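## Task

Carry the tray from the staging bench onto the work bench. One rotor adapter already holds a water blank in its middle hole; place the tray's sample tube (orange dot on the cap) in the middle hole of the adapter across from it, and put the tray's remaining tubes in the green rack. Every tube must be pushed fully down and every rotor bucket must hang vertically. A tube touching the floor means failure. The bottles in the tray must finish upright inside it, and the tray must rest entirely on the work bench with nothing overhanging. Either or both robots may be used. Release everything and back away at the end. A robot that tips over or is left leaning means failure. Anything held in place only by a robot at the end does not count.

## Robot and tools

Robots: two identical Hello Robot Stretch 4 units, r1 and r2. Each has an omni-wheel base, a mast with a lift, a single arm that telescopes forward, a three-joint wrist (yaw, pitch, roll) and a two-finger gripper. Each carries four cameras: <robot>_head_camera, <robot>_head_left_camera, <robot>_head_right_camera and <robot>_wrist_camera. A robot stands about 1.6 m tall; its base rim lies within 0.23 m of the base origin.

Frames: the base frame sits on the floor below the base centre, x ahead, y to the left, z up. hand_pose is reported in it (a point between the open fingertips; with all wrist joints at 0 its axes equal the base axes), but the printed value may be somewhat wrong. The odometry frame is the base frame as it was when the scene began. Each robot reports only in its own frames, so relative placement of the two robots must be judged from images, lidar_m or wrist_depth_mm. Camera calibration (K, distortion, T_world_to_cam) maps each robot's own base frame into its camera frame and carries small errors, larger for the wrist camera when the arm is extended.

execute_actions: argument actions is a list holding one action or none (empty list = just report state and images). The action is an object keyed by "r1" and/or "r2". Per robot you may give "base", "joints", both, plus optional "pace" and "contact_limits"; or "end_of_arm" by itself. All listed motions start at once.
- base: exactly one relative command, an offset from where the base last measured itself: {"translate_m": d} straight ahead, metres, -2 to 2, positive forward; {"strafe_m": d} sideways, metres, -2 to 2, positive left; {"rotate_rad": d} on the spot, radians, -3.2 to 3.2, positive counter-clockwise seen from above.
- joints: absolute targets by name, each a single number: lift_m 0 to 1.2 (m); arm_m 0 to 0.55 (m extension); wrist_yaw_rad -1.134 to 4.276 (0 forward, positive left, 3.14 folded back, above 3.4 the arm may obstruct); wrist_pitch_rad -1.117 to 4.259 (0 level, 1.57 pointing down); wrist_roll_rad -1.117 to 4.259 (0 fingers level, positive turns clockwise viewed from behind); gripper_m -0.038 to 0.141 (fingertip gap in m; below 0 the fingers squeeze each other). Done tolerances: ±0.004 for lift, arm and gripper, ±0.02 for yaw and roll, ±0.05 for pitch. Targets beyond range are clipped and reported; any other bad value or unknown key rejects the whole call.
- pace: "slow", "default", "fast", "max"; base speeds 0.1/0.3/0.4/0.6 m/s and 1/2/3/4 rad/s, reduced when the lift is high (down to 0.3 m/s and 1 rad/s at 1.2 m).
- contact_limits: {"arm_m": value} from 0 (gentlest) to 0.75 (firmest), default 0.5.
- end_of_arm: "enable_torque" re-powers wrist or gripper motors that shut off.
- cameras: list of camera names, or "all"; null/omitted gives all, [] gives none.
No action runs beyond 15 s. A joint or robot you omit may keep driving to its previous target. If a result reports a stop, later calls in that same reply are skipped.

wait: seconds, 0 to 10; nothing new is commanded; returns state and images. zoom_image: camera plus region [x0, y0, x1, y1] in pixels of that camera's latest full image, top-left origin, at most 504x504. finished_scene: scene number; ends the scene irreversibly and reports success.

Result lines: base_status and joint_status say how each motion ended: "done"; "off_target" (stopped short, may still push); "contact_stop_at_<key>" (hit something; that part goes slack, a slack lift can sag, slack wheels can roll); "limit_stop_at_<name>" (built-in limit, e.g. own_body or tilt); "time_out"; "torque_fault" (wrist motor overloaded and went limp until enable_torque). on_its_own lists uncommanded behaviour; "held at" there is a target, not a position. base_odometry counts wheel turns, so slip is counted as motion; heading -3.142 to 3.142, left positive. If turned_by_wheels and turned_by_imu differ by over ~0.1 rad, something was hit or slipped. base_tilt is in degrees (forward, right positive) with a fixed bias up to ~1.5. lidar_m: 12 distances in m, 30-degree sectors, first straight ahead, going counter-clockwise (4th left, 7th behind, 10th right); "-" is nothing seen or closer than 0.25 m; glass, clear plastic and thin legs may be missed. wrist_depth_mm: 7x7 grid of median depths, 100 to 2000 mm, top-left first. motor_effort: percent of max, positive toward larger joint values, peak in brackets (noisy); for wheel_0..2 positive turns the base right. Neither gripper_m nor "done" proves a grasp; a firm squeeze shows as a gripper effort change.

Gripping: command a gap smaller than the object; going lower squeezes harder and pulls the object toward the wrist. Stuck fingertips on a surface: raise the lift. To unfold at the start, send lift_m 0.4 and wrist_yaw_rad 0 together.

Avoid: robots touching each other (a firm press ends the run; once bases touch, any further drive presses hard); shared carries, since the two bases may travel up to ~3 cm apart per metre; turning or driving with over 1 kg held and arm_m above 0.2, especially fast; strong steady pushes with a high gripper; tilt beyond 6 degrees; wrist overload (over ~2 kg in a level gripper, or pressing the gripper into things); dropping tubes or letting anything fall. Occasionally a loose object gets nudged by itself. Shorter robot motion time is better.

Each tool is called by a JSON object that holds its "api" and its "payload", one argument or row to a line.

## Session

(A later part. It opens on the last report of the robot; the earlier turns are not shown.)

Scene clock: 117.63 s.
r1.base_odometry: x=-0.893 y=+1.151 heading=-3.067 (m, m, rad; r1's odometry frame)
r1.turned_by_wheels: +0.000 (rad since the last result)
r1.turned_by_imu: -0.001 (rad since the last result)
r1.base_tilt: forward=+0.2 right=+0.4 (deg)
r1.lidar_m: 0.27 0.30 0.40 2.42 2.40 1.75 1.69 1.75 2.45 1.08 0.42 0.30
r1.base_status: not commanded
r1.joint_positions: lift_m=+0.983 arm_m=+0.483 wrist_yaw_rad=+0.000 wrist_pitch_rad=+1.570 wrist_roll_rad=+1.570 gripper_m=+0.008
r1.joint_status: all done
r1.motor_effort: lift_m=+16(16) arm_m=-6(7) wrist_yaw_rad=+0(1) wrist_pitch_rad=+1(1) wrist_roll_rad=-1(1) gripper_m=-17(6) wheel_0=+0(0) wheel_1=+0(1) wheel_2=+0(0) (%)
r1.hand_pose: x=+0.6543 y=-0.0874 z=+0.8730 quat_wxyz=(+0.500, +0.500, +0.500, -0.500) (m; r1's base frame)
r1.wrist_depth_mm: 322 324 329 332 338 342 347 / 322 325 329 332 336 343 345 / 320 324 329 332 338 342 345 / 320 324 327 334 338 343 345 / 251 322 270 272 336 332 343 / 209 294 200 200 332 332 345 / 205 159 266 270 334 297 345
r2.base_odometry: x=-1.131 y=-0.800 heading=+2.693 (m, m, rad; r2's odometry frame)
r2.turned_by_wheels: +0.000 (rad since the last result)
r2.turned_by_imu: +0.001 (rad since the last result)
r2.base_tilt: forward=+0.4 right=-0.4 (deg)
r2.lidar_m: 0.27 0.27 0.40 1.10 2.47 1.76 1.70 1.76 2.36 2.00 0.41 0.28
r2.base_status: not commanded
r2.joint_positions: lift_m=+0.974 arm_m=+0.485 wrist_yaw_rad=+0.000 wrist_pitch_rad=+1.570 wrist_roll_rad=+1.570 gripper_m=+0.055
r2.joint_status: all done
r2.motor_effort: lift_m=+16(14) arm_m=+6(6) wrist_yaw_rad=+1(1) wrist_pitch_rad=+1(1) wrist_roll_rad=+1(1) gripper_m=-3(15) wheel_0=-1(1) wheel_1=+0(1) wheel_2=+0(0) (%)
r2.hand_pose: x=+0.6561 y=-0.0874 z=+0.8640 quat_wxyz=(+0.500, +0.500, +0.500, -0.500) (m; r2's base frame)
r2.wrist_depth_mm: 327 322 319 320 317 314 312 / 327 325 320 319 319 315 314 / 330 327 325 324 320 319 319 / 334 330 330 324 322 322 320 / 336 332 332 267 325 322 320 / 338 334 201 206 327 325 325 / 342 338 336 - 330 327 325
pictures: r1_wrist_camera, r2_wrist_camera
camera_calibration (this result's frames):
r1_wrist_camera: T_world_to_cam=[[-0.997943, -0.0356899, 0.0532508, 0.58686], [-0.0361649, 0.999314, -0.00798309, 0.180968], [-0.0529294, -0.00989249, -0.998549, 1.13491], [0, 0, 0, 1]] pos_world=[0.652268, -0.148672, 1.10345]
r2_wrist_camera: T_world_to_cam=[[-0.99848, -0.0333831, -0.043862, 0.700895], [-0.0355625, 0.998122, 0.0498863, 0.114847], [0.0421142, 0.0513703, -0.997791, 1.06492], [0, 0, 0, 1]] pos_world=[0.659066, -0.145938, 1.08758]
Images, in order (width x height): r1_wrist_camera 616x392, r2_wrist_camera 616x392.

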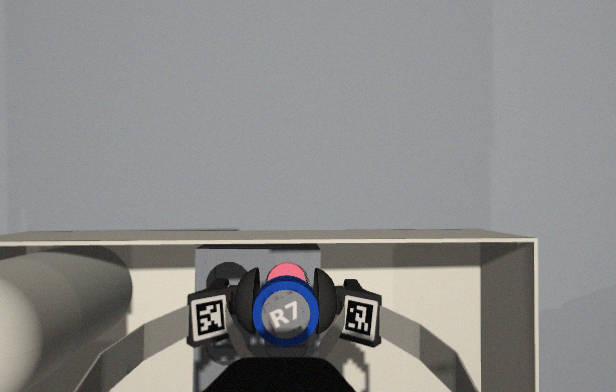

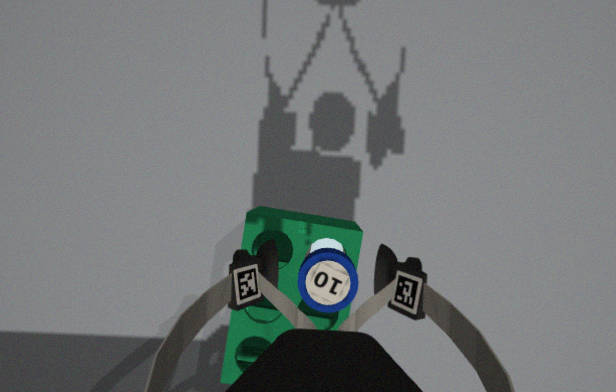

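{"api": "execute_actions", "payload": {
  "actions": [
    {"r1":{"joints":{"lift_m":1.07},"pace":"slow"},"r2":{"joints":{"lift_m":1.08}}}
  ],
  "cameras": ["r1_wrist_camera","r2_wrist_camera"]
}}

{"api": "execute_actions", "payload": {
  "actions": [
    {"r1":{"joints":{"lift_m":1.18}},"r2":{"base":{"translate_m":-0.3},"joints":{"arm_m":0.02},"pace":"fast"}}
  ],
  "cameras": ["r1_wrist_camera","r1_head_left_camera"]
}}

Scene clock: 120.30 s.
r1.base_odometry: x=-0.893 y=+1.151 heading=-3.067 (m, m, rad; r1's odometry frame)
r1.turned_by_wheels: +0.000 (rad since the last result)
r1.turned_by_imu: -0.001 (rad since the last result)
r1.base_tilt: forward=+0.3 right=+0.4 (deg)
r1.lidar_m: 0.27 0.28 0.41 2.44 2.39 1.75 1.70 1.78 2.45 1.07 0.41 0.29
r1.base_status: not commanded
r1.joint_positions: lift_m=+1.070 arm_m=+0.483 wrist_yaw_rad=+0.000 wrist_pitch_rad=+1.570 wrist_roll_rad=+1.570 gripper_m=+0.008
r1.joint_status: all done
r1.motor_effort: lift_m=+23(22) arm_m=-6(7) wrist_yaw_rad=-1(0) wrist_pitch_rad=+1(1) wrist_roll_rad=-1(1) gripper_m=-10(10) wheel_0=+0(0) wheel_1=-1(1) wheel_2=+0(0) (%)
r1.hand_pose: x=+0.6543 y=-0.0874 z=+0.9594 quat_wxyz=(+0.500, +0.500, +0.500, -0.500) (m; r1's base frame)
r1.wrist_depth_mm: 407 410 413 418 424 430 436 / 404 407 413 418 424 430 436 / 404 407 415 421 424 433 436 / 402 407 410 418 424 430 433 / 342 342 382 355 421 427 436 / 257 294 200 201 418 430 433 / 379 159 379 353 418 430 436
r2.base_odometry: x=-1.131 y=-0.800 heading=+2.693 (m, m, rad; r2's odometry frame)
r2.turned_by_wheels: +0.000 (rad since the last result)
r2.turned_by_imu: +0.001 (rad since the last result)
r2.base_tilt: forward=+0.4 right=-0.4 (deg)
r2.lidar_m: 0.27 0.27 0.40 1.12 2.45 1.73 1.67 1.74 2.39 2.02 0.40 0.29
r2.base_status: not commanded
r2.joint_positions: lift_m=+1.080 arm_m=+0.485 wrist_yaw_rad=+0.000 wrist_pitch_rad=+1.570 wrist_roll_rad=+1.570 gripper_m=+0.055
r2.joint_status: all done
r2.motor_effort: lift_m=+21(21) arm_m=+6(6) wrist_yaw_rad=+1(1) wrist_pitch_rad=+0(0) wrist_roll_rad=+1(0) gripper_m=-3(2) wheel_0=-1(1) wheel_1=+0(0) wheel_2=+0(0) (%)
r2.hand_pose: x=+0.6562 y=-0.0874 z=+0.9695 quat_wxyz=(+0.500, +0.500, +0.500, -0.500) (m; r2's base frame)
r2.wrist_depth_mm: 430 427 427 421 421 418 415 / 433 430 430 427 421 418 418 / 439 430 430 430 427 421 418 / 442 439 433 430 430 427 424 / 442 442 439 377 433 430 424 / 452 442 200 375 436 433 430 / 452 449 445 - 442 433 433
pictures: r1_wrist_camera, r2_wrist_camera
camera_calibration (this result's frames):
r1_wrist_camera: T_world_to_cam=[[-0.997943, -0.0356902, 0.0532507, 0.582258], [-0.0361652, 0.999314, -0.0079831, 0.181658], [-0.0529293, -0.0098925, -0.998549, 1.22119], [0, 0, 0, 1]] pos_world=[0.652266, -0.148672, 1.18986]
r2_wrist_camera: T_world_to_cam=[[-0.99848, -0.0333829, -0.043862, 0.705528], [-0.0355624, 0.998122, 0.0498863, 0.109582], [0.0421142, 0.0513703, -0.997791, 1.17021], [0, 0, 0, 1]] pos_world=[0.65907, -0.145938, 1.1931]
Images, in order (width x height): r1_wrist_camera 616x392, r2_wrist_camera 616x392.

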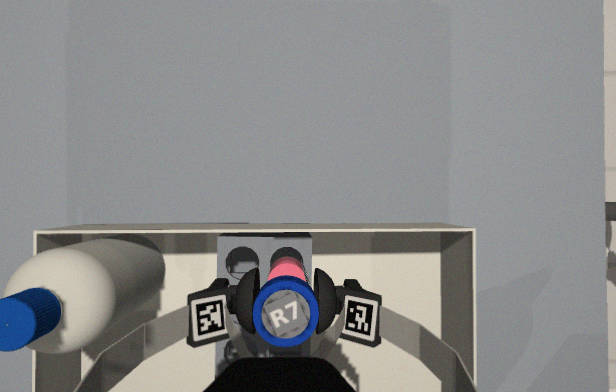

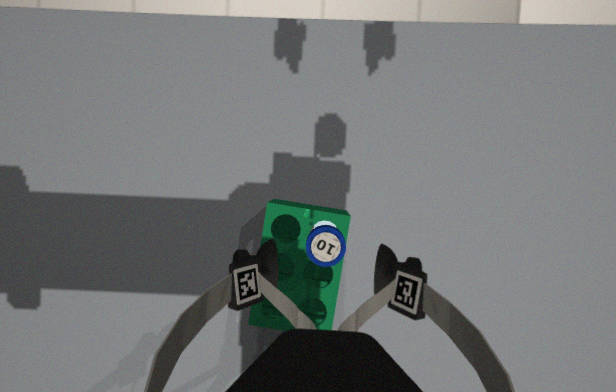

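Scene clock: 122.67 s.
r1.base_odometry: x=-0.893 y=+1.151 heading=-3.067 (m, m, rad; r1's odometry frame)
r1.turned_by_wheels: +0.000 (rad since the last result)
r1.turned_by_imu: -0.001 (rad since the last result)
r1.base_tilt: forward=+0.2 right=+0.4 (deg)
r1.lidar_m: 0.28 0.30 0.39 2.43 2.39 1.76 1.68 1.79 2.45 1.08 0.42 0.30
r1.base_status: not commanded
r1.joint_positions: lift_m=+1.180 arm_m=+0.483 wrist_yaw_rad=+0.000 wrist_pitch_rad=+1.570 wrist_roll_rad=+1.570 gripper_m=+0.008
r1.joint_status: all done
r1.motor_effort: lift_m=+23(26) arm_m=-7(6) wrist_yaw_rad=+1(0) wrist_pitch_rad=+1(1) wrist_roll_rad=+0(1) gripper_m=-15(14) wheel_0=+0(0) wheel_1=-1(1) wheel_2=+0(0) (%)
r1.hand_pose: x=+0.6543 y=-0.0874 z=+1.0694 quat_wxyz=(+0.500, +0.500, +0.500, -0.500) (m; r1's base frame)
r1.wrist_depth_mm: 508 512 521 530 535 544 1336 / 508 517 525 525 535 539 1308 / 508 517 521 525 535 539 1308 / 504 512 521 530 535 539 1118 / 508 382 517 521 530 539 1118 / 504 387 200 200 484 539 1308 / 504 159 512 496 525 539 1308
r2.base_odometry: x=-0.861 y=-0.930 heading=+2.693 (m, m, rad; r2's odometry frame)
r2.turned_by_wheels: +0.000 (rad since the last result)
r2.turned_by_imu: +0.001 (rad since the last result)
r2.base_tilt: forward=+0.5 right=-0.3 (deg)
r2.lidar_m: 0.55 0.60 0.81 3.22 2.03 1.43 1.34 1.41 1.98 2.43 2.10 0.57
r2.base_status: done
r2.joint_positions: lift_m=+1.080 arm_m=+0.021 wrist_yaw_rad=+0.000 wrist_pitch_rad=+1.570 wrist_roll_rad=+1.570 gripper_m=+0.055
r2.joint_status: all done
r2.motor_effort: lift_m=+21(21) arm_m=-5(9) wrist_yaw_rad=+2(3) wrist_pitch_rad=-1(0) wrist_roll_rad=+1(0) gripper_m=-4(2) wheel_0=+0(4) wheel_1=+0(6) wheel_2=-1(11) (%)
r2.hand_pose: x=+0.1920 y=-0.0874 z=+0.9695 quat_wxyz=(+0.500, +0.500, +0.500, -0.500) (m; r2's base frame)
r2.wrist_depth_mm: 1205 1205 1182 1182 1182 1160 1160 / 627 1205 1182 1205 1182 1182 1182 / 1255 1205 1182 1229 1205 1182 1160 / 1229 1229 1229 1229 991 1205 1182 / 1229 1205 1229 1205 1008 1229 1182 / 1255 1255 201 1229 991 1205 1205 / 1281 1255 1229 - 1255 1182 1229
pictures: r1_head_left_camera, r1_wrist_camera
camera_calibration (this result's frames):
r1_wrist_camera: T_world_to_cam=[[-0.997943, -0.03569, 0.0532507, 0.576398], [-0.0361651, 0.999314, -0.0079831, 0.182536], [-0.0529293, -0.00989249, -0.998549, 1.33103], [0, 0, 0, 1]] pos_world=[0.652264, -0.148672, 1.29987]
Images, in order (width x height): r1_head_left_camera 420x672, r1_wrist_camera 616x392.

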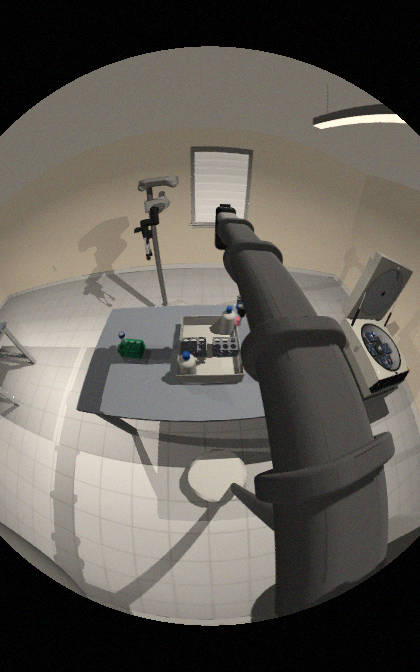

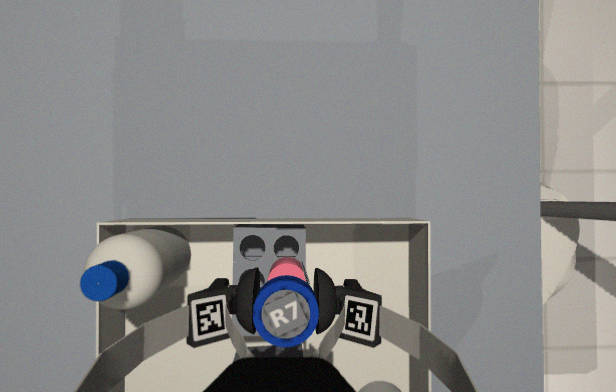

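{"api": "execute_actions", "payload": {
  "actions": [
    {"r1":{"base":{"strafe_m":0.51}}}
  ],
  "cameras": ["r1_wrist_camera"]
}}

{"api": "zoom_image", "payload": {
  "camera": "r1_wrist_camera",
  "region": [200, 170, 360, 330]
}}

Scene clock: 126.97 s.
r1.base_odometry: x=-0.855 y=+0.643 heading=-3.067 (m, m, rad; r1's odometry frame)
r1.turned_by_wheels: +0.000 (rad since the last result)
r1.turned_by_imu: -0.003 (rad since the last result)
r1.base_tilt: forward=+0.2 right=+0.4 (deg)
r1.lidar_m: 0.28 0.30 1.97 1.94 2.37 1.74 1.69 1.77 2.45 1.13 0.41 0.31
r1.base_status: done
r1.joint_positions: lift_m=+1.180 arm_m=+0.483 wrist_yaw_rad=+0.000 wrist_pitch_rad=+1.570 wrist_roll_rad=+1.570 gripper_m=+0.008
r1.joint_status: not commanded
r1.motor_effort: lift_m=+22(23) arm_m=-7(7) wrist_yaw_rad=+0(0) wrist_pitch_rad=+1(2) wrist_roll_rad=+0(1) gripper_m=-12(13) wheel_0=+2(9) wheel_1=-3(8) wheel_2=+0(1) (%)
r1.hand_pose: x=+0.6543 y=-0.0874 z=+1.0695 quat_wxyz=(+0.500, +0.500, +0.500, -0.500) (m; r1's base frame)
r1.wrist_depth_mm: 508 512 492 512 469 544 1308 / 508 512 521 525 535 544 1336 / 508 517 525 525 539 544 1336 / 508 517 521 525 530 539 1118 / 504 512 517 525 535 544 1098 / 508 508 200 201 530 539 1336 / 508 159 517 521 530 544 1308
r2.base_odometry: x=-0.861 y=-0.930 heading=+2.693 (m, m, rad; r2's odometry frame)
r2.turned_by_wheels: +0.000 (rad since the last result)
r2.turned_by_imu: +0.002 (rad since the last result)
r2.base_tilt: forward=+0.4 right=-0.4 (deg)
r2.lidar_m: 0.55 0.62 0.86 3.19 2.05 1.41 1.39 1.43 1.97 2.46 2.10 0.61
r2.base_status: not commanded
r2.joint_positions: lift_m=+1.080 arm_m=+0.021 wrist_yaw_rad=+0.000 wrist_pitch_rad=+1.570 wrist_roll_rad=+1.570 gripper_m=+0.055
r2.joint_status: not commanded
r2.motor_effort: lift_m=+21(21) arm_m=-5(5) wrist_yaw_rad=+2(2) wrist_pitch_rad=-1(1) wrist_roll_rad=+1(0) gripper_m=-3(3) wheel_0=+0(0) wheel_1=+0(0) wheel_2=-1(1) (%)
r2.hand_pose: x=+0.1920 y=-0.0874 z=+0.9695 quat_wxyz=(+0.500, +0.500, +0.500, -0.500) (m; r2's base frame)
r2.wrist_depth_mm: 1205 1182 1182 1182 1182 1160 1182 / 627 1182 1205 1182 1182 1182 1160 / 1229 1205 1205 1205 1205 1182 1160 / 1229 1229 1229 1229 976 1205 1205 / 1255 1229 1229 1205 991 1182 1182 / 1229 1229 202 1229 1008 1255 1205 / 1255 1281 1229 - 1205 1255 1229
pictures: r1_wrist_camera
camera_calibration (this result's frames):
r1_wrist_camera: T_world_to_cam=[[-0.997943, -0.0356901, 0.0532507, 0.576386], [-0.0361651, 0.999314, -0.0079831, 0.182537], [-0.0529293, -0.0098925, -0.998549, 1.33114], [0, 0, 0, 1]] pos_world=[0.652258, -0.148672, 1.29997]
Images, in order (width x height): r1_wrist_camera 616x392.

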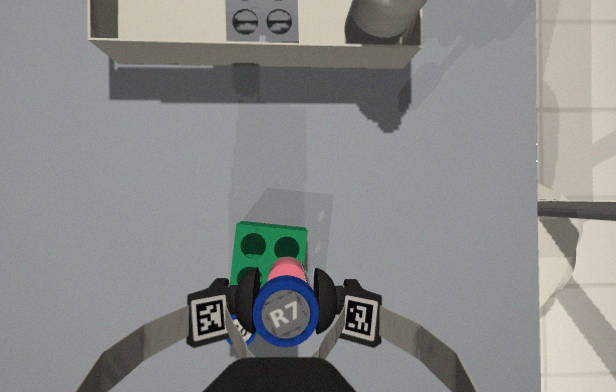

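Region (200, 170, 360, 330) of r1_wrist_camera's 616x392 image, scaled by 3.150.

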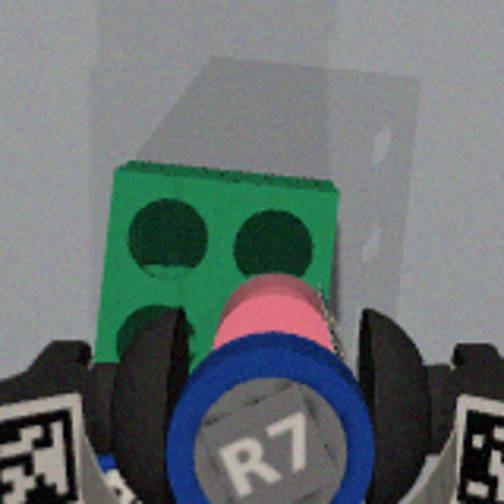

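{"api": "execute_actions", "payload": {
  "actions": [
    {"r1":{"base":{"strafe_m":0.003},"joints":{"lift_m":1.06}}}
  ],
  "cameras": ["r1_wrist_camera"]
}}

{"api": "zoom_image", "payload": {
  "camera": "r1_wrist_camera",
  "region": [200, 170, 360, 330]
}}

Scene clock: 129.33 s.
r1.base_odometry: x=-0.855 y=+0.640 heading=-3.067 (m, m, rad; r1's odometry frame)
r1.turned_by_wheels: +0.000 (rad since the last result)
r1.turned_by_imu: -0.001 (rad since the last result)
r1.base_tilt: forward=+0.2 right=+0.4 (deg)
r1.lidar_m: 0.27 0.29 1.97 1.93 2.38 1.74 1.69 1.76 2.44 1.10 0.41 0.30
r1.base_status: done
r1.joint_positions: lift_m=+1.060 arm_m=+0.483 wrist_yaw_rad=+0.000 wrist_pitch_rad=+1.570 wrist_roll_rad=+1.570 gripper_m=+0.008
r1.joint_status: all done
r1.motor_effort: lift_m=+16(22) arm_m=-6(6) wrist_yaw_rad=+0(0) wrist_pitch_rad=+1(1) wrist_roll_rad=-1(1) gripper_m=-18(12) wheel_0=-1(5) wheel_1=+0(6) wheel_2=+0(3) (%)
r1.hand_pose: x=+0.6543 y=-0.0874 z=+0.9500 quat_wxyz=(+0.500, +0.500, +0.500, -0.500) (m; r1's base frame)
r1.wrist_depth_mm: 394 397 404 407 413 421 427 / 392 399 402 410 415 418 427 / 394 399 404 407 415 418 424 / 394 397 404 410 415 421 427 / 394 397 399 404 413 421 427 / 394 397 200 201 413 421 424 / 394 159 297 349 413 418 427
r2.base_odometry: x=-0.861 y=-0.930 heading=+2.693 (m, m, rad; r2's odometry frame)
r2.turned_by_wheels: +0.000 (rad since the last result)
r2.turned_by_imu: +0.001 (rad since the last result)
r2.base_tilt: forward=+0.4 right=-0.3 (deg)
r2.lidar_m: 0.57 0.60 0.85 3.19 2.04 1.43 1.39 1.45 2.00 2.42 2.08 0.59
r2.base_status: not commanded
r2.joint_positions: lift_m=+1.080 arm_m=+0.021 wrist_yaw_rad=+0.000 wrist_pitch_rad=+1.570 wrist_roll_rad=+1.570 gripper_m=+0.055
r2.joint_status: not commanded
r2.motor_effort: lift_m=+21(21) arm_m=-5(5) wrist_yaw_rad=+2(3) wrist_pitch_rad=+0(1) wrist_roll_rad=+0(0) gripper_m=-3(4) wheel_0=+0(0) wheel_1=+0(0) wheel_2=-1(1) (%)
r2.hand_pose: x=+0.1920 y=-0.0874 z=+0.9695 quat_wxyz=(+0.500, +0.500, +0.500, -0.500) (m; r2's base frame)
r2.wrist_depth_mm: 1229 1205 1160 1160 1160 1182 1182 / 627 1205 1205 1205 1205 1205 1160 / 1229 1255 1229 1205 1205 1205 1160 / 1255 1229 1255 1182 991 1182 1182 / 1281 1229 1255 1205 976 1182 1205 / 1308 1255 200 1205 1008 1205 1229 / 1229 1281 1205 - 1255 1205 1182
pictures: r1_wrist_camera
camera_calibration (this result's frames):
r1_wrist_camera: T_world_to_cam=[[-0.997943, -0.0356901, 0.0532507, 0.582749], [-0.0361651, 0.999314, -0.0079831, 0.181582], [-0.0529293, -0.00989249, -0.998549, 1.21175], [0, 0, 0, 1]] pos_world=[0.652255, -0.148672, 1.18041]
Images, in order (width x height): r1_wrist_camera 616x392.

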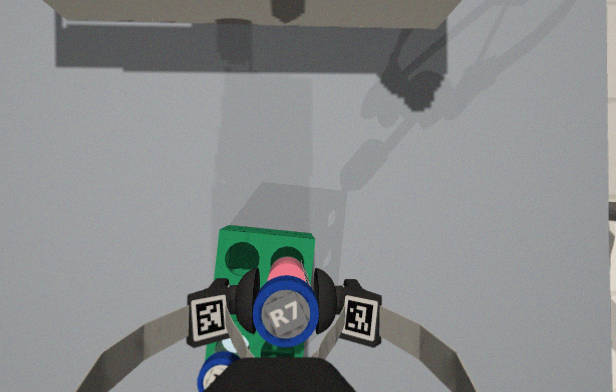

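Region (200, 170, 360, 330) of r1_wrist_camera's 616x392 image, scaled by 3.150.

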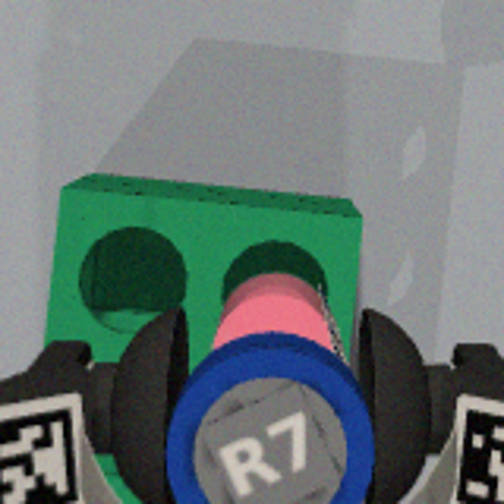

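{"api": "execute_actions", "payload": {
  "actions": [
    {"r1":{"joints":{"lift_m":0.982},"pace":"slow"}}
  ],
  "cameras": ["r1_wrist_camera"]
}}

Scene clock: 131.73 s.
r1.base_odometry: x=-0.855 y=+0.640 heading=-3.067 (m, m, rad; r1's odometry frame)
r1.turned_by_wheels: +0.000 (rad since the last result)
r1.turned_by_imu: -0.001 (rad since the last result)
r1.base_tilt: forward=+0.2 right=+0.3 (deg)
r1.lidar_m: 0.27 0.30 1.95 1.93 2.39 1.73 1.67 1.77 2.44 1.10 0.40 0.29
r1.base_status: not commanded
r1.joint_positions: lift_m=+0.982 arm_m=+0.483 wrist_yaw_rad=+0.000 wrist_pitch_rad=+1.570 wrist_roll_rad=+1.570 gripper_m=+0.008
r1.joint_status: all done
r1.motor_effort: lift_m=+16(16) arm_m=-6(6) wrist_yaw_rad=+1(0) wrist_pitch_rad=+1(1) wrist_roll_rad=+0(1) gripper_m=-15(13) wheel_0=-1(1) wheel_1=+0(0) wheel_2=+0(0) (%)
r1.hand_pose: x=+0.6543 y=-0.0874 z=+0.8720 quat_wxyz=(+0.500, +0.500, +0.500, -0.500) (m; r1's base frame)
r1.wrist_depth_mm: 320 325 329 332 338 342 343 / 319 324 329 332 338 342 347 / 319 324 327 332 336 342 345 / 319 324 329 330 336 340 343 / 319 325 324 319 336 340 343 / 319 322 201 201 336 340 345 / 319 158 266 270 334 340 345
r2.base_odometry: x=-0.861 y=-0.930 heading=+2.693 (m, m, rad; r2's odometry frame)
r2.turned_by_wheels: +0.000 (rad since the last result)
r2.turned_by_imu: +0.001 (rad since the last result)
r2.base_tilt: forward=+0.2 right=-0.4 (deg)
r2.lidar_m: 0.55 0.60 0.82 3.19 2.06 1.42 1.39 1.43 1.94 2.44 2.10 0.59
r2.base_status: not commanded
r2.joint_positions: lift_m=+1.080 arm_m=+0.021 wrist_yaw_rad=+0.000 wrist_pitch_rad=+1.570 wrist_roll_rad=+1.570 gripper_m=+0.055
r2.joint_status: not commanded
r2.motor_effort: lift_m=+22(21) arm_m=-5(5) wrist_yaw_rad=+2(2) wrist_pitch_rad=-1(2) wrist_roll_rad=+0(1) gripper_m=-4(3) wheel_0=+0(0) wheel_1=+0(0) wheel_2=-1(0) (%)
r2.hand_pose: x=+0.1920 y=-0.0874 z=+0.9695 quat_wxyz=(+0.500, +0.500, +0.500, -0.500) (m; r2's base frame)
r2.wrist_depth_mm: 1205 1205 1182 1160 1182 1182 1160 / 615 1205 1205 1182 1205 1182 1138 / 1229 1205 1205 1205 1182 1182 1205 / 1255 1229 1205 1205 991 1182 1205 / 1281 1229 1205 1205 976 1205 1205 / 1255 1229 200 1205 1025 1205 1205 / 1281 1255 1205 - 1229 1229 1205
pictures: r1_wrist_camera
camera_calibration (this result's frames):
r1_wrist_camera: T_world_to_cam=[[-0.997943, -0.0356901, 0.0532508, 0.5869], [-0.0361651, 0.999314, -0.00798309, 0.180959], [-0.0529294, -0.0098925, -0.998549, 1.13389], [0, 0, 0, 1]] pos_world=[0.652253, -0.148672, 1.10244]
Images, in order (width x height): r1_wrist_camera 616x392.

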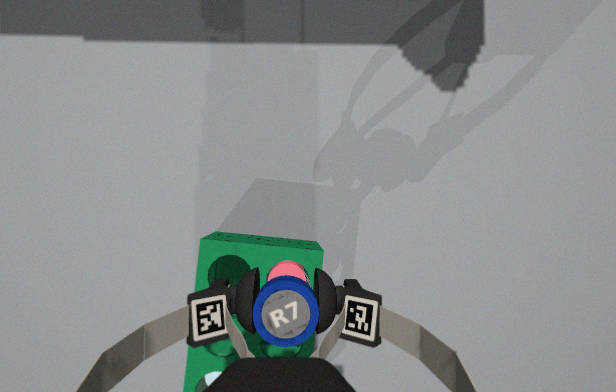

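{"api": "execute_actions", "payload": {
  "actions": [
    {"r1":{"joints":{"lift_m":0.980,"gripper_m":0.055}}}
  ],
  "cameras": ["r1_wrist_camera"]
}}

{"api": "execute_actions", "payload": {
  "actions": [
    {"r1":{"joints":{"lift_m":1.08},"pace":"fast"}}
  ],
  "cameras": ["r1_wrist_camera"]
}}

{"api": "execute_actions", "payload": {
  "actions": [
    {"r1":{"base":{"translate_m":-0.3},"joints":{"arm_m":0.02},"pace":"fast"}}
  ],
  "cameras": ["r1_head_camera","r1_head_right_camera","r2_head_camera"]
}}

Scene clock: 151.77 s.
r1.base_odometry: x=-0.855 y=+0.640 heading=-3.067 (m, m, rad; r1's odometry frame)
r1.turned_by_wheels: +0.000 (rad since the last result)
r1.turned_by_imu: -0.001 (rad since the last result)
r1.base_tilt: forward=+0.2 right=+0.3 (deg)
r1.lidar_m: 0.27 0.29 1.98 1.92 2.38 1.75 1.69 1.76 2.45 1.14 0.41 0.29
r1.base_status: not commanded
r1.joint_positions: lift_m=+0.980 arm_m=+0.483 wrist_yaw_rad=+0.000 wrist_pitch_rad=+1.570 wrist_roll_rad=+1.570 gripper_m=+0.055
r1.joint_status: all done
r1.motor_effort: lift_m=+16(17) arm_m=-6(6) wrist_yaw_rad=+0(0) wrist_pitch_rad=+1(1) wrist_roll_rad=-1(1) gripper_m=-1(13) wheel_0=-1(1) wheel_1=+0(0) wheel_2=+0(0) (%)
r1.hand_pose: x=+0.6543 y=-0.0874 z=+0.8700 quat_wxyz=(+0.500, +0.500, +0.500, -0.500) (m; r1's base frame)
r1.wrist_depth_mm: 319 322 327 329 334 342 343 / 317 322 327 330 336 340 342 / 319 324 327 330 334 336 342 / 319 322 324 330 334 338 342 / 317 322 320 309 334 340 342 / 317 320 198 208 204 338 343 / 315 319 266 297 332 338 342
r2.base_odometry: x=-0.861 y=-0.930 heading=+2.693 (m, m, rad; r2's odometry frame)
r2.turned_by_wheels: +0.000 (rad since the last result)
r2.turned_by_imu: +0.002 (rad since the last result)
r2.base_tilt: forward=+0.4 right=-0.5 (deg)
r2.lidar_m: 0.55 0.60 0.83 3.19 2.05 1.45 1.37 1.46 1.98 2.41 2.10 0.62
r2.base_status: not commanded
r2.joint_positions: lift_m=+1.080 arm_m=+0.021 wrist_yaw_rad=+0.000 wrist_pitch_rad=+1.570 wrist_roll_rad=+1.570 gripper_m=+0.055
r2.joint_status: not commanded
r2.motor_effort: lift_m=+21(21) arm_m=-5(5) wrist_yaw_rad=+2(2) wrist_pitch_rad=-1(1) wrist_roll_rad=+0(0) gripper_m=-6(3) wheel_0=+0(0) wheel_1=+0(0) wheel_2=-1(1) (%)
r2.hand_pose: x=+0.1920 y=-0.0874 z=+0.9695 quat_wxyz=(+0.500, +0.500, +0.500, -0.500) (m; r2's base frame)
r2.wrist_depth_mm: 1205 1205 1182 1182 1160 1160 1138 / 634 1229 1182 1205 1182 1160 1160 / 1229 1229 1205 1205 1182 1160 1182 / 1229 1255 1160 1160 991 1182 1182 / 1229 1205 1255 1229 991 1205 1205 / 1229 1255 201 1229 991 1229 1182 / 1281 1255 1255 - 1205 1255 1229
pictures: r1_wrist_camera
camera_calibration (this result's frames):
r1_wrist_camera: T_world_to_cam=[[-0.997943, -0.0356899, 0.0532508, 0.587007], [-0.0361649, 0.999314, -0.00798309, 0.180943], [-0.0529294, -0.00989248, -0.998549, 1.13186], [0, 0, 0, 1]] pos_world=[0.652252, -0.148672, 1.10041]
Images, in order (width x height): r1_wrist_camera 616x392.

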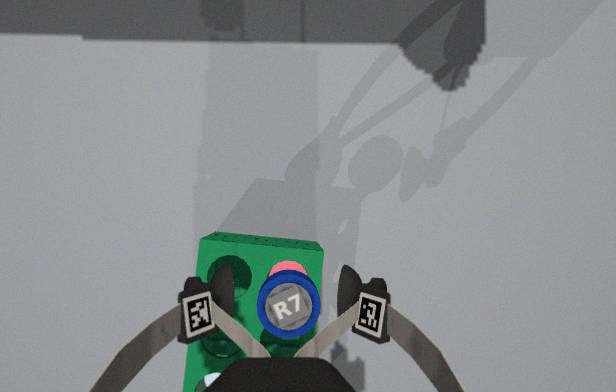

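Scene clock: 152.93 s.
r1.base_odometry: x=-0.855 y=+0.640 heading=-3.067 (m, m, rad; r1's odometry frame)
r1.turned_by_wheels: +0.000 (rad since the last result)
r1.turned_by_imu: +0.000 (rad since the last result)
r1.base_tilt: forward=+0.2 right=+0.4 (deg)
r1.lidar_m: 0.28 0.28 1.95 1.93 2.39 1.77 1.68 1.78 2.44 1.10 0.41 0.30
r1.base_status: not commanded
r1.joint_positions: lift_m=+1.080 arm_m=+0.483 wrist_yaw_rad=+0.000 wrist_pitch_rad=+1.570 wrist_roll_rad=+1.570 gripper_m=+0.055
r1.joint_status: all done
r1.motor_effort: lift_m=+22(23) arm_m=-6(6) wrist_yaw_rad=+0(1) wrist_pitch_rad=+1(1) wrist_roll_rad=+0(1) gripper_m=-3(5) wheel_0=-1(1) wheel_1=+0(0) wheel_2=+0(0) (%)
r1.hand_pose: x=+0.6543 y=-0.0874 z=+0.9695 quat_wxyz=(+0.500, +0.500, +0.500, -0.500) (m; r1's base frame)
r1.wrist_depth_mm: 415 415 413 415 415 442 445 / 413 418 421 433 436 439 449 / 413 415 424 430 436 442 445 / 415 415 421 427 436 442 445 / 413 415 421 399 433 436 445 / 410 415 198 418 204 436 442 / 413 415 306 366 433 442 445
r2.base_odometry: x=-0.861 y=-0.930 heading=+2.693 (m, m, rad; r2's odometry frame)
r2.turned_by_wheels: +0.000 (rad since the last result)
r2.turned_by_imu: +0.000 (rad since the last result)
r2.base_tilt: forward=+0.2 right=-0.5 (deg)
r2.lidar_m: 0.56 0.60 0.83 3.21 2.06 1.45 1.39 1.44 1.96 2.43 2.09 0.59
r2.base_status: not commanded
r2.joint_positions: lift_m=+1.080 arm_m=+0.021 wrist_yaw_rad=+0.000 wrist_pitch_rad=+1.570 wrist_roll_rad=+1.570 gripper_m=+0.055
r2.joint_status: not commanded
r2.motor_effort: lift_m=+21(21) arm_m=-5(5) wrist_yaw_rad=+3(2) wrist_pitch_rad=-1(1) wrist_roll_rad=+0(1) gripper_m=-4(3) wheel_0=+0(0) wheel_1=+0(0) wheel_2=-1(1) (%)
r2.hand_pose: x=+0.1920 y=-0.0874 z=+0.9695 quat_wxyz=(+0.500, +0.500, +0.500, -0.500) (m; r2's base frame)
r2.wrist_depth_mm: 1205 1205 1205 1182 1205 1160 1138 / 621 1205 1182 1229 1205 1182 1182 / 1255 1205 1205 1205 1205 1182 1160 / 1229 1255 1229 1229 960 1160 1205 / 1255 1229 1229 1229 1008 1229 1205 / 1255 1281 202 1229 1008 1182 1182 / 1281 1255 1255 - 1229 1205 1205
pictures: r1_wrist_camera
camera_calibration (this result's frames):
r1_wrist_camera: T_world_to_cam=[[-0.997943, -0.0356899, 0.0532508, 0.581704], [-0.0361649, 0.999314, -0.00798309, 0.181737], [-0.0529294, -0.00989248, -0.998549, 1.23124], [0, 0, 0, 1]] pos_world=[0.652249, -0.148672, 1.19993]
Images, in order (width x height): r1_wrist_camera 616x392.

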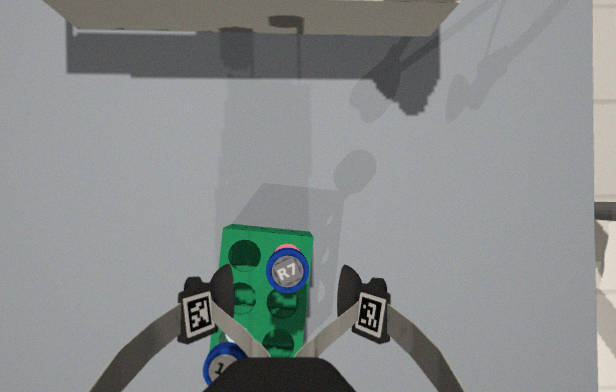

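Scene clock: 155.30 s.
r1.base_odometry: x=-0.556 y=+0.662 heading=-3.067 (m, m, rad; r1's odometry frame)
r1.turned_by_wheels: +0.000 (rad since the last result)
r1.turned_by_imu: +0.000 (rad since the last result)
r1.base_tilt: forward=+0.2 right=+0.3 (deg)
r1.lidar_m: 0.57 0.61 1.99 2.42 1.97 1.45 1.38 1.45 2.01 2.23 0.84 0.58
r1.base_status: done
r1.joint_positions: lift_m=+1.080 arm_m=+0.021 wrist_yaw_rad=+0.000 wrist_pitch_rad=+1.570 wrist_roll_rad=+1.570 gripper_m=+0.055
r1.joint_status: all done
r1.motor_effort: lift_m=+22(22) arm_m=-6(8) wrist_yaw_rad=+1(1) wrist_pitch_rad=+0(0) wrist_roll_rad=+0(1) gripper_m=-3(3) wheel_0=+0(7) wheel_1=+0(9) wheel_2=-1(10) (%)
r1.hand_pose: x=+0.1922 y=-0.0874 z=+0.9695 quat_wxyz=(+0.500, +0.500, +0.500, -0.500) (m; r1's base frame)
r1.wrist_depth_mm: 1160 1160 1160 1182 1205 1205 1229 / 1118 1160 1160 1205 1205 1229 1229 / 1138 1160 1182 1160 1182 1205 1229 / 1118 1160 1160 1182 991 1205 1205 / 1138 1160 1160 976 976 1229 362 / 1118 1138 198 976 204 1205 1205 / 854 878 1160 1160 1160 1205 1205
r2.base_odometry: x=-0.861 y=-0.930 heading=+2.693 (m, m, rad; r2's odometry frame)
r2.turned_by_wheels: +0.000 (rad since the last result)
r2.turned_by_imu: +0.001 (rad since the last result)
r2.base_tilt: forward=+0.3 right=-0.4 (deg)
r2.lidar_m: 0.56 0.57 0.84 3.21 2.04 1.42 1.40 1.46 1.98 2.45 2.08 0.58
r2.base_status: not commanded
r2.joint_positions: lift_m=+1.080 arm_m=+0.021 wrist_yaw_rad=+0.000 wrist_pitch_rad=+1.570 wrist_roll_rad=+1.570 gripper_m=+0.055
r2.joint_status: not commanded
r2.motor_effort: lift_m=+21(21) arm_m=-5(5) wrist_yaw_rad=+2(2) wrist_pitch_rad=-1(2) wrist_roll_rad=+0(1) gripper_m=-3(3) wheel_0=+0(0) wheel_1=+0(0) wheel_2=-1(1) (%)
r2.hand_pose: x=+0.1920 y=-0.0874 z=+0.9695 quat_wxyz=(+0.500, +0.500, +0.500, -0.500) (m; r2's base frame)
r2.wrist_depth_mm: 1182 1182 1182 1205 1205 1182 1160 / 627 1229 1229 1182 1182 1182 1182 / 1255 1205 1229 1182 1205 1205 1160 / 1229 1205 1229 1205 991 1182 1160 / 1229 1281 1255 1205 976 1205 1205 / 1255 1255 200 1205 991 1229 1229 / 1255 1255 1255 - 1255 1229 1205
pictures: r1_head_camera, r1_head_right_camera, r2_head_camera
Images, in order (width x height): r1_head_camera 420x560, r1_head_right_camera 420x672, r2_head_camera 420x560.

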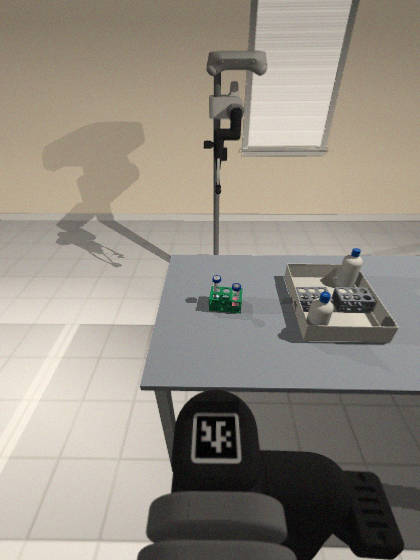

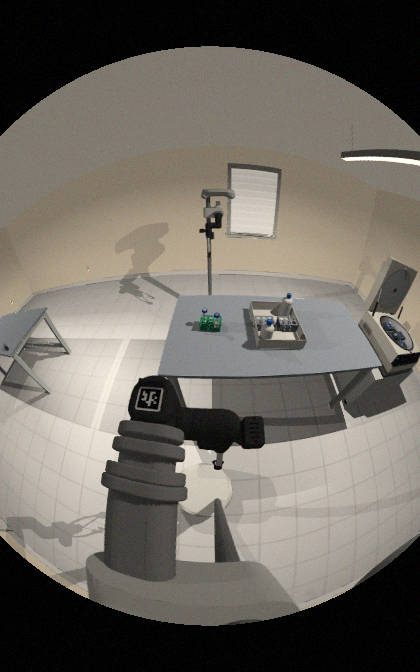

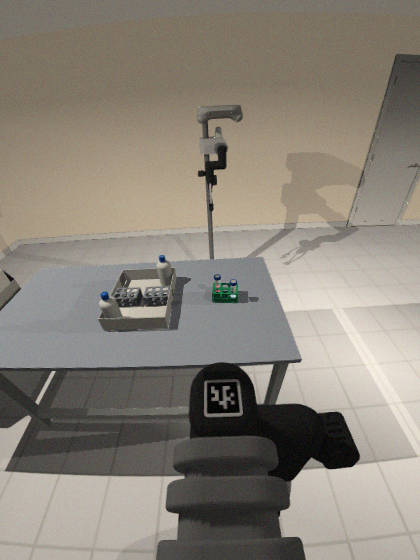

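{"api": "finished_scene", "payload": {
  "scene": 2
}}

The scene is finished: the task was done.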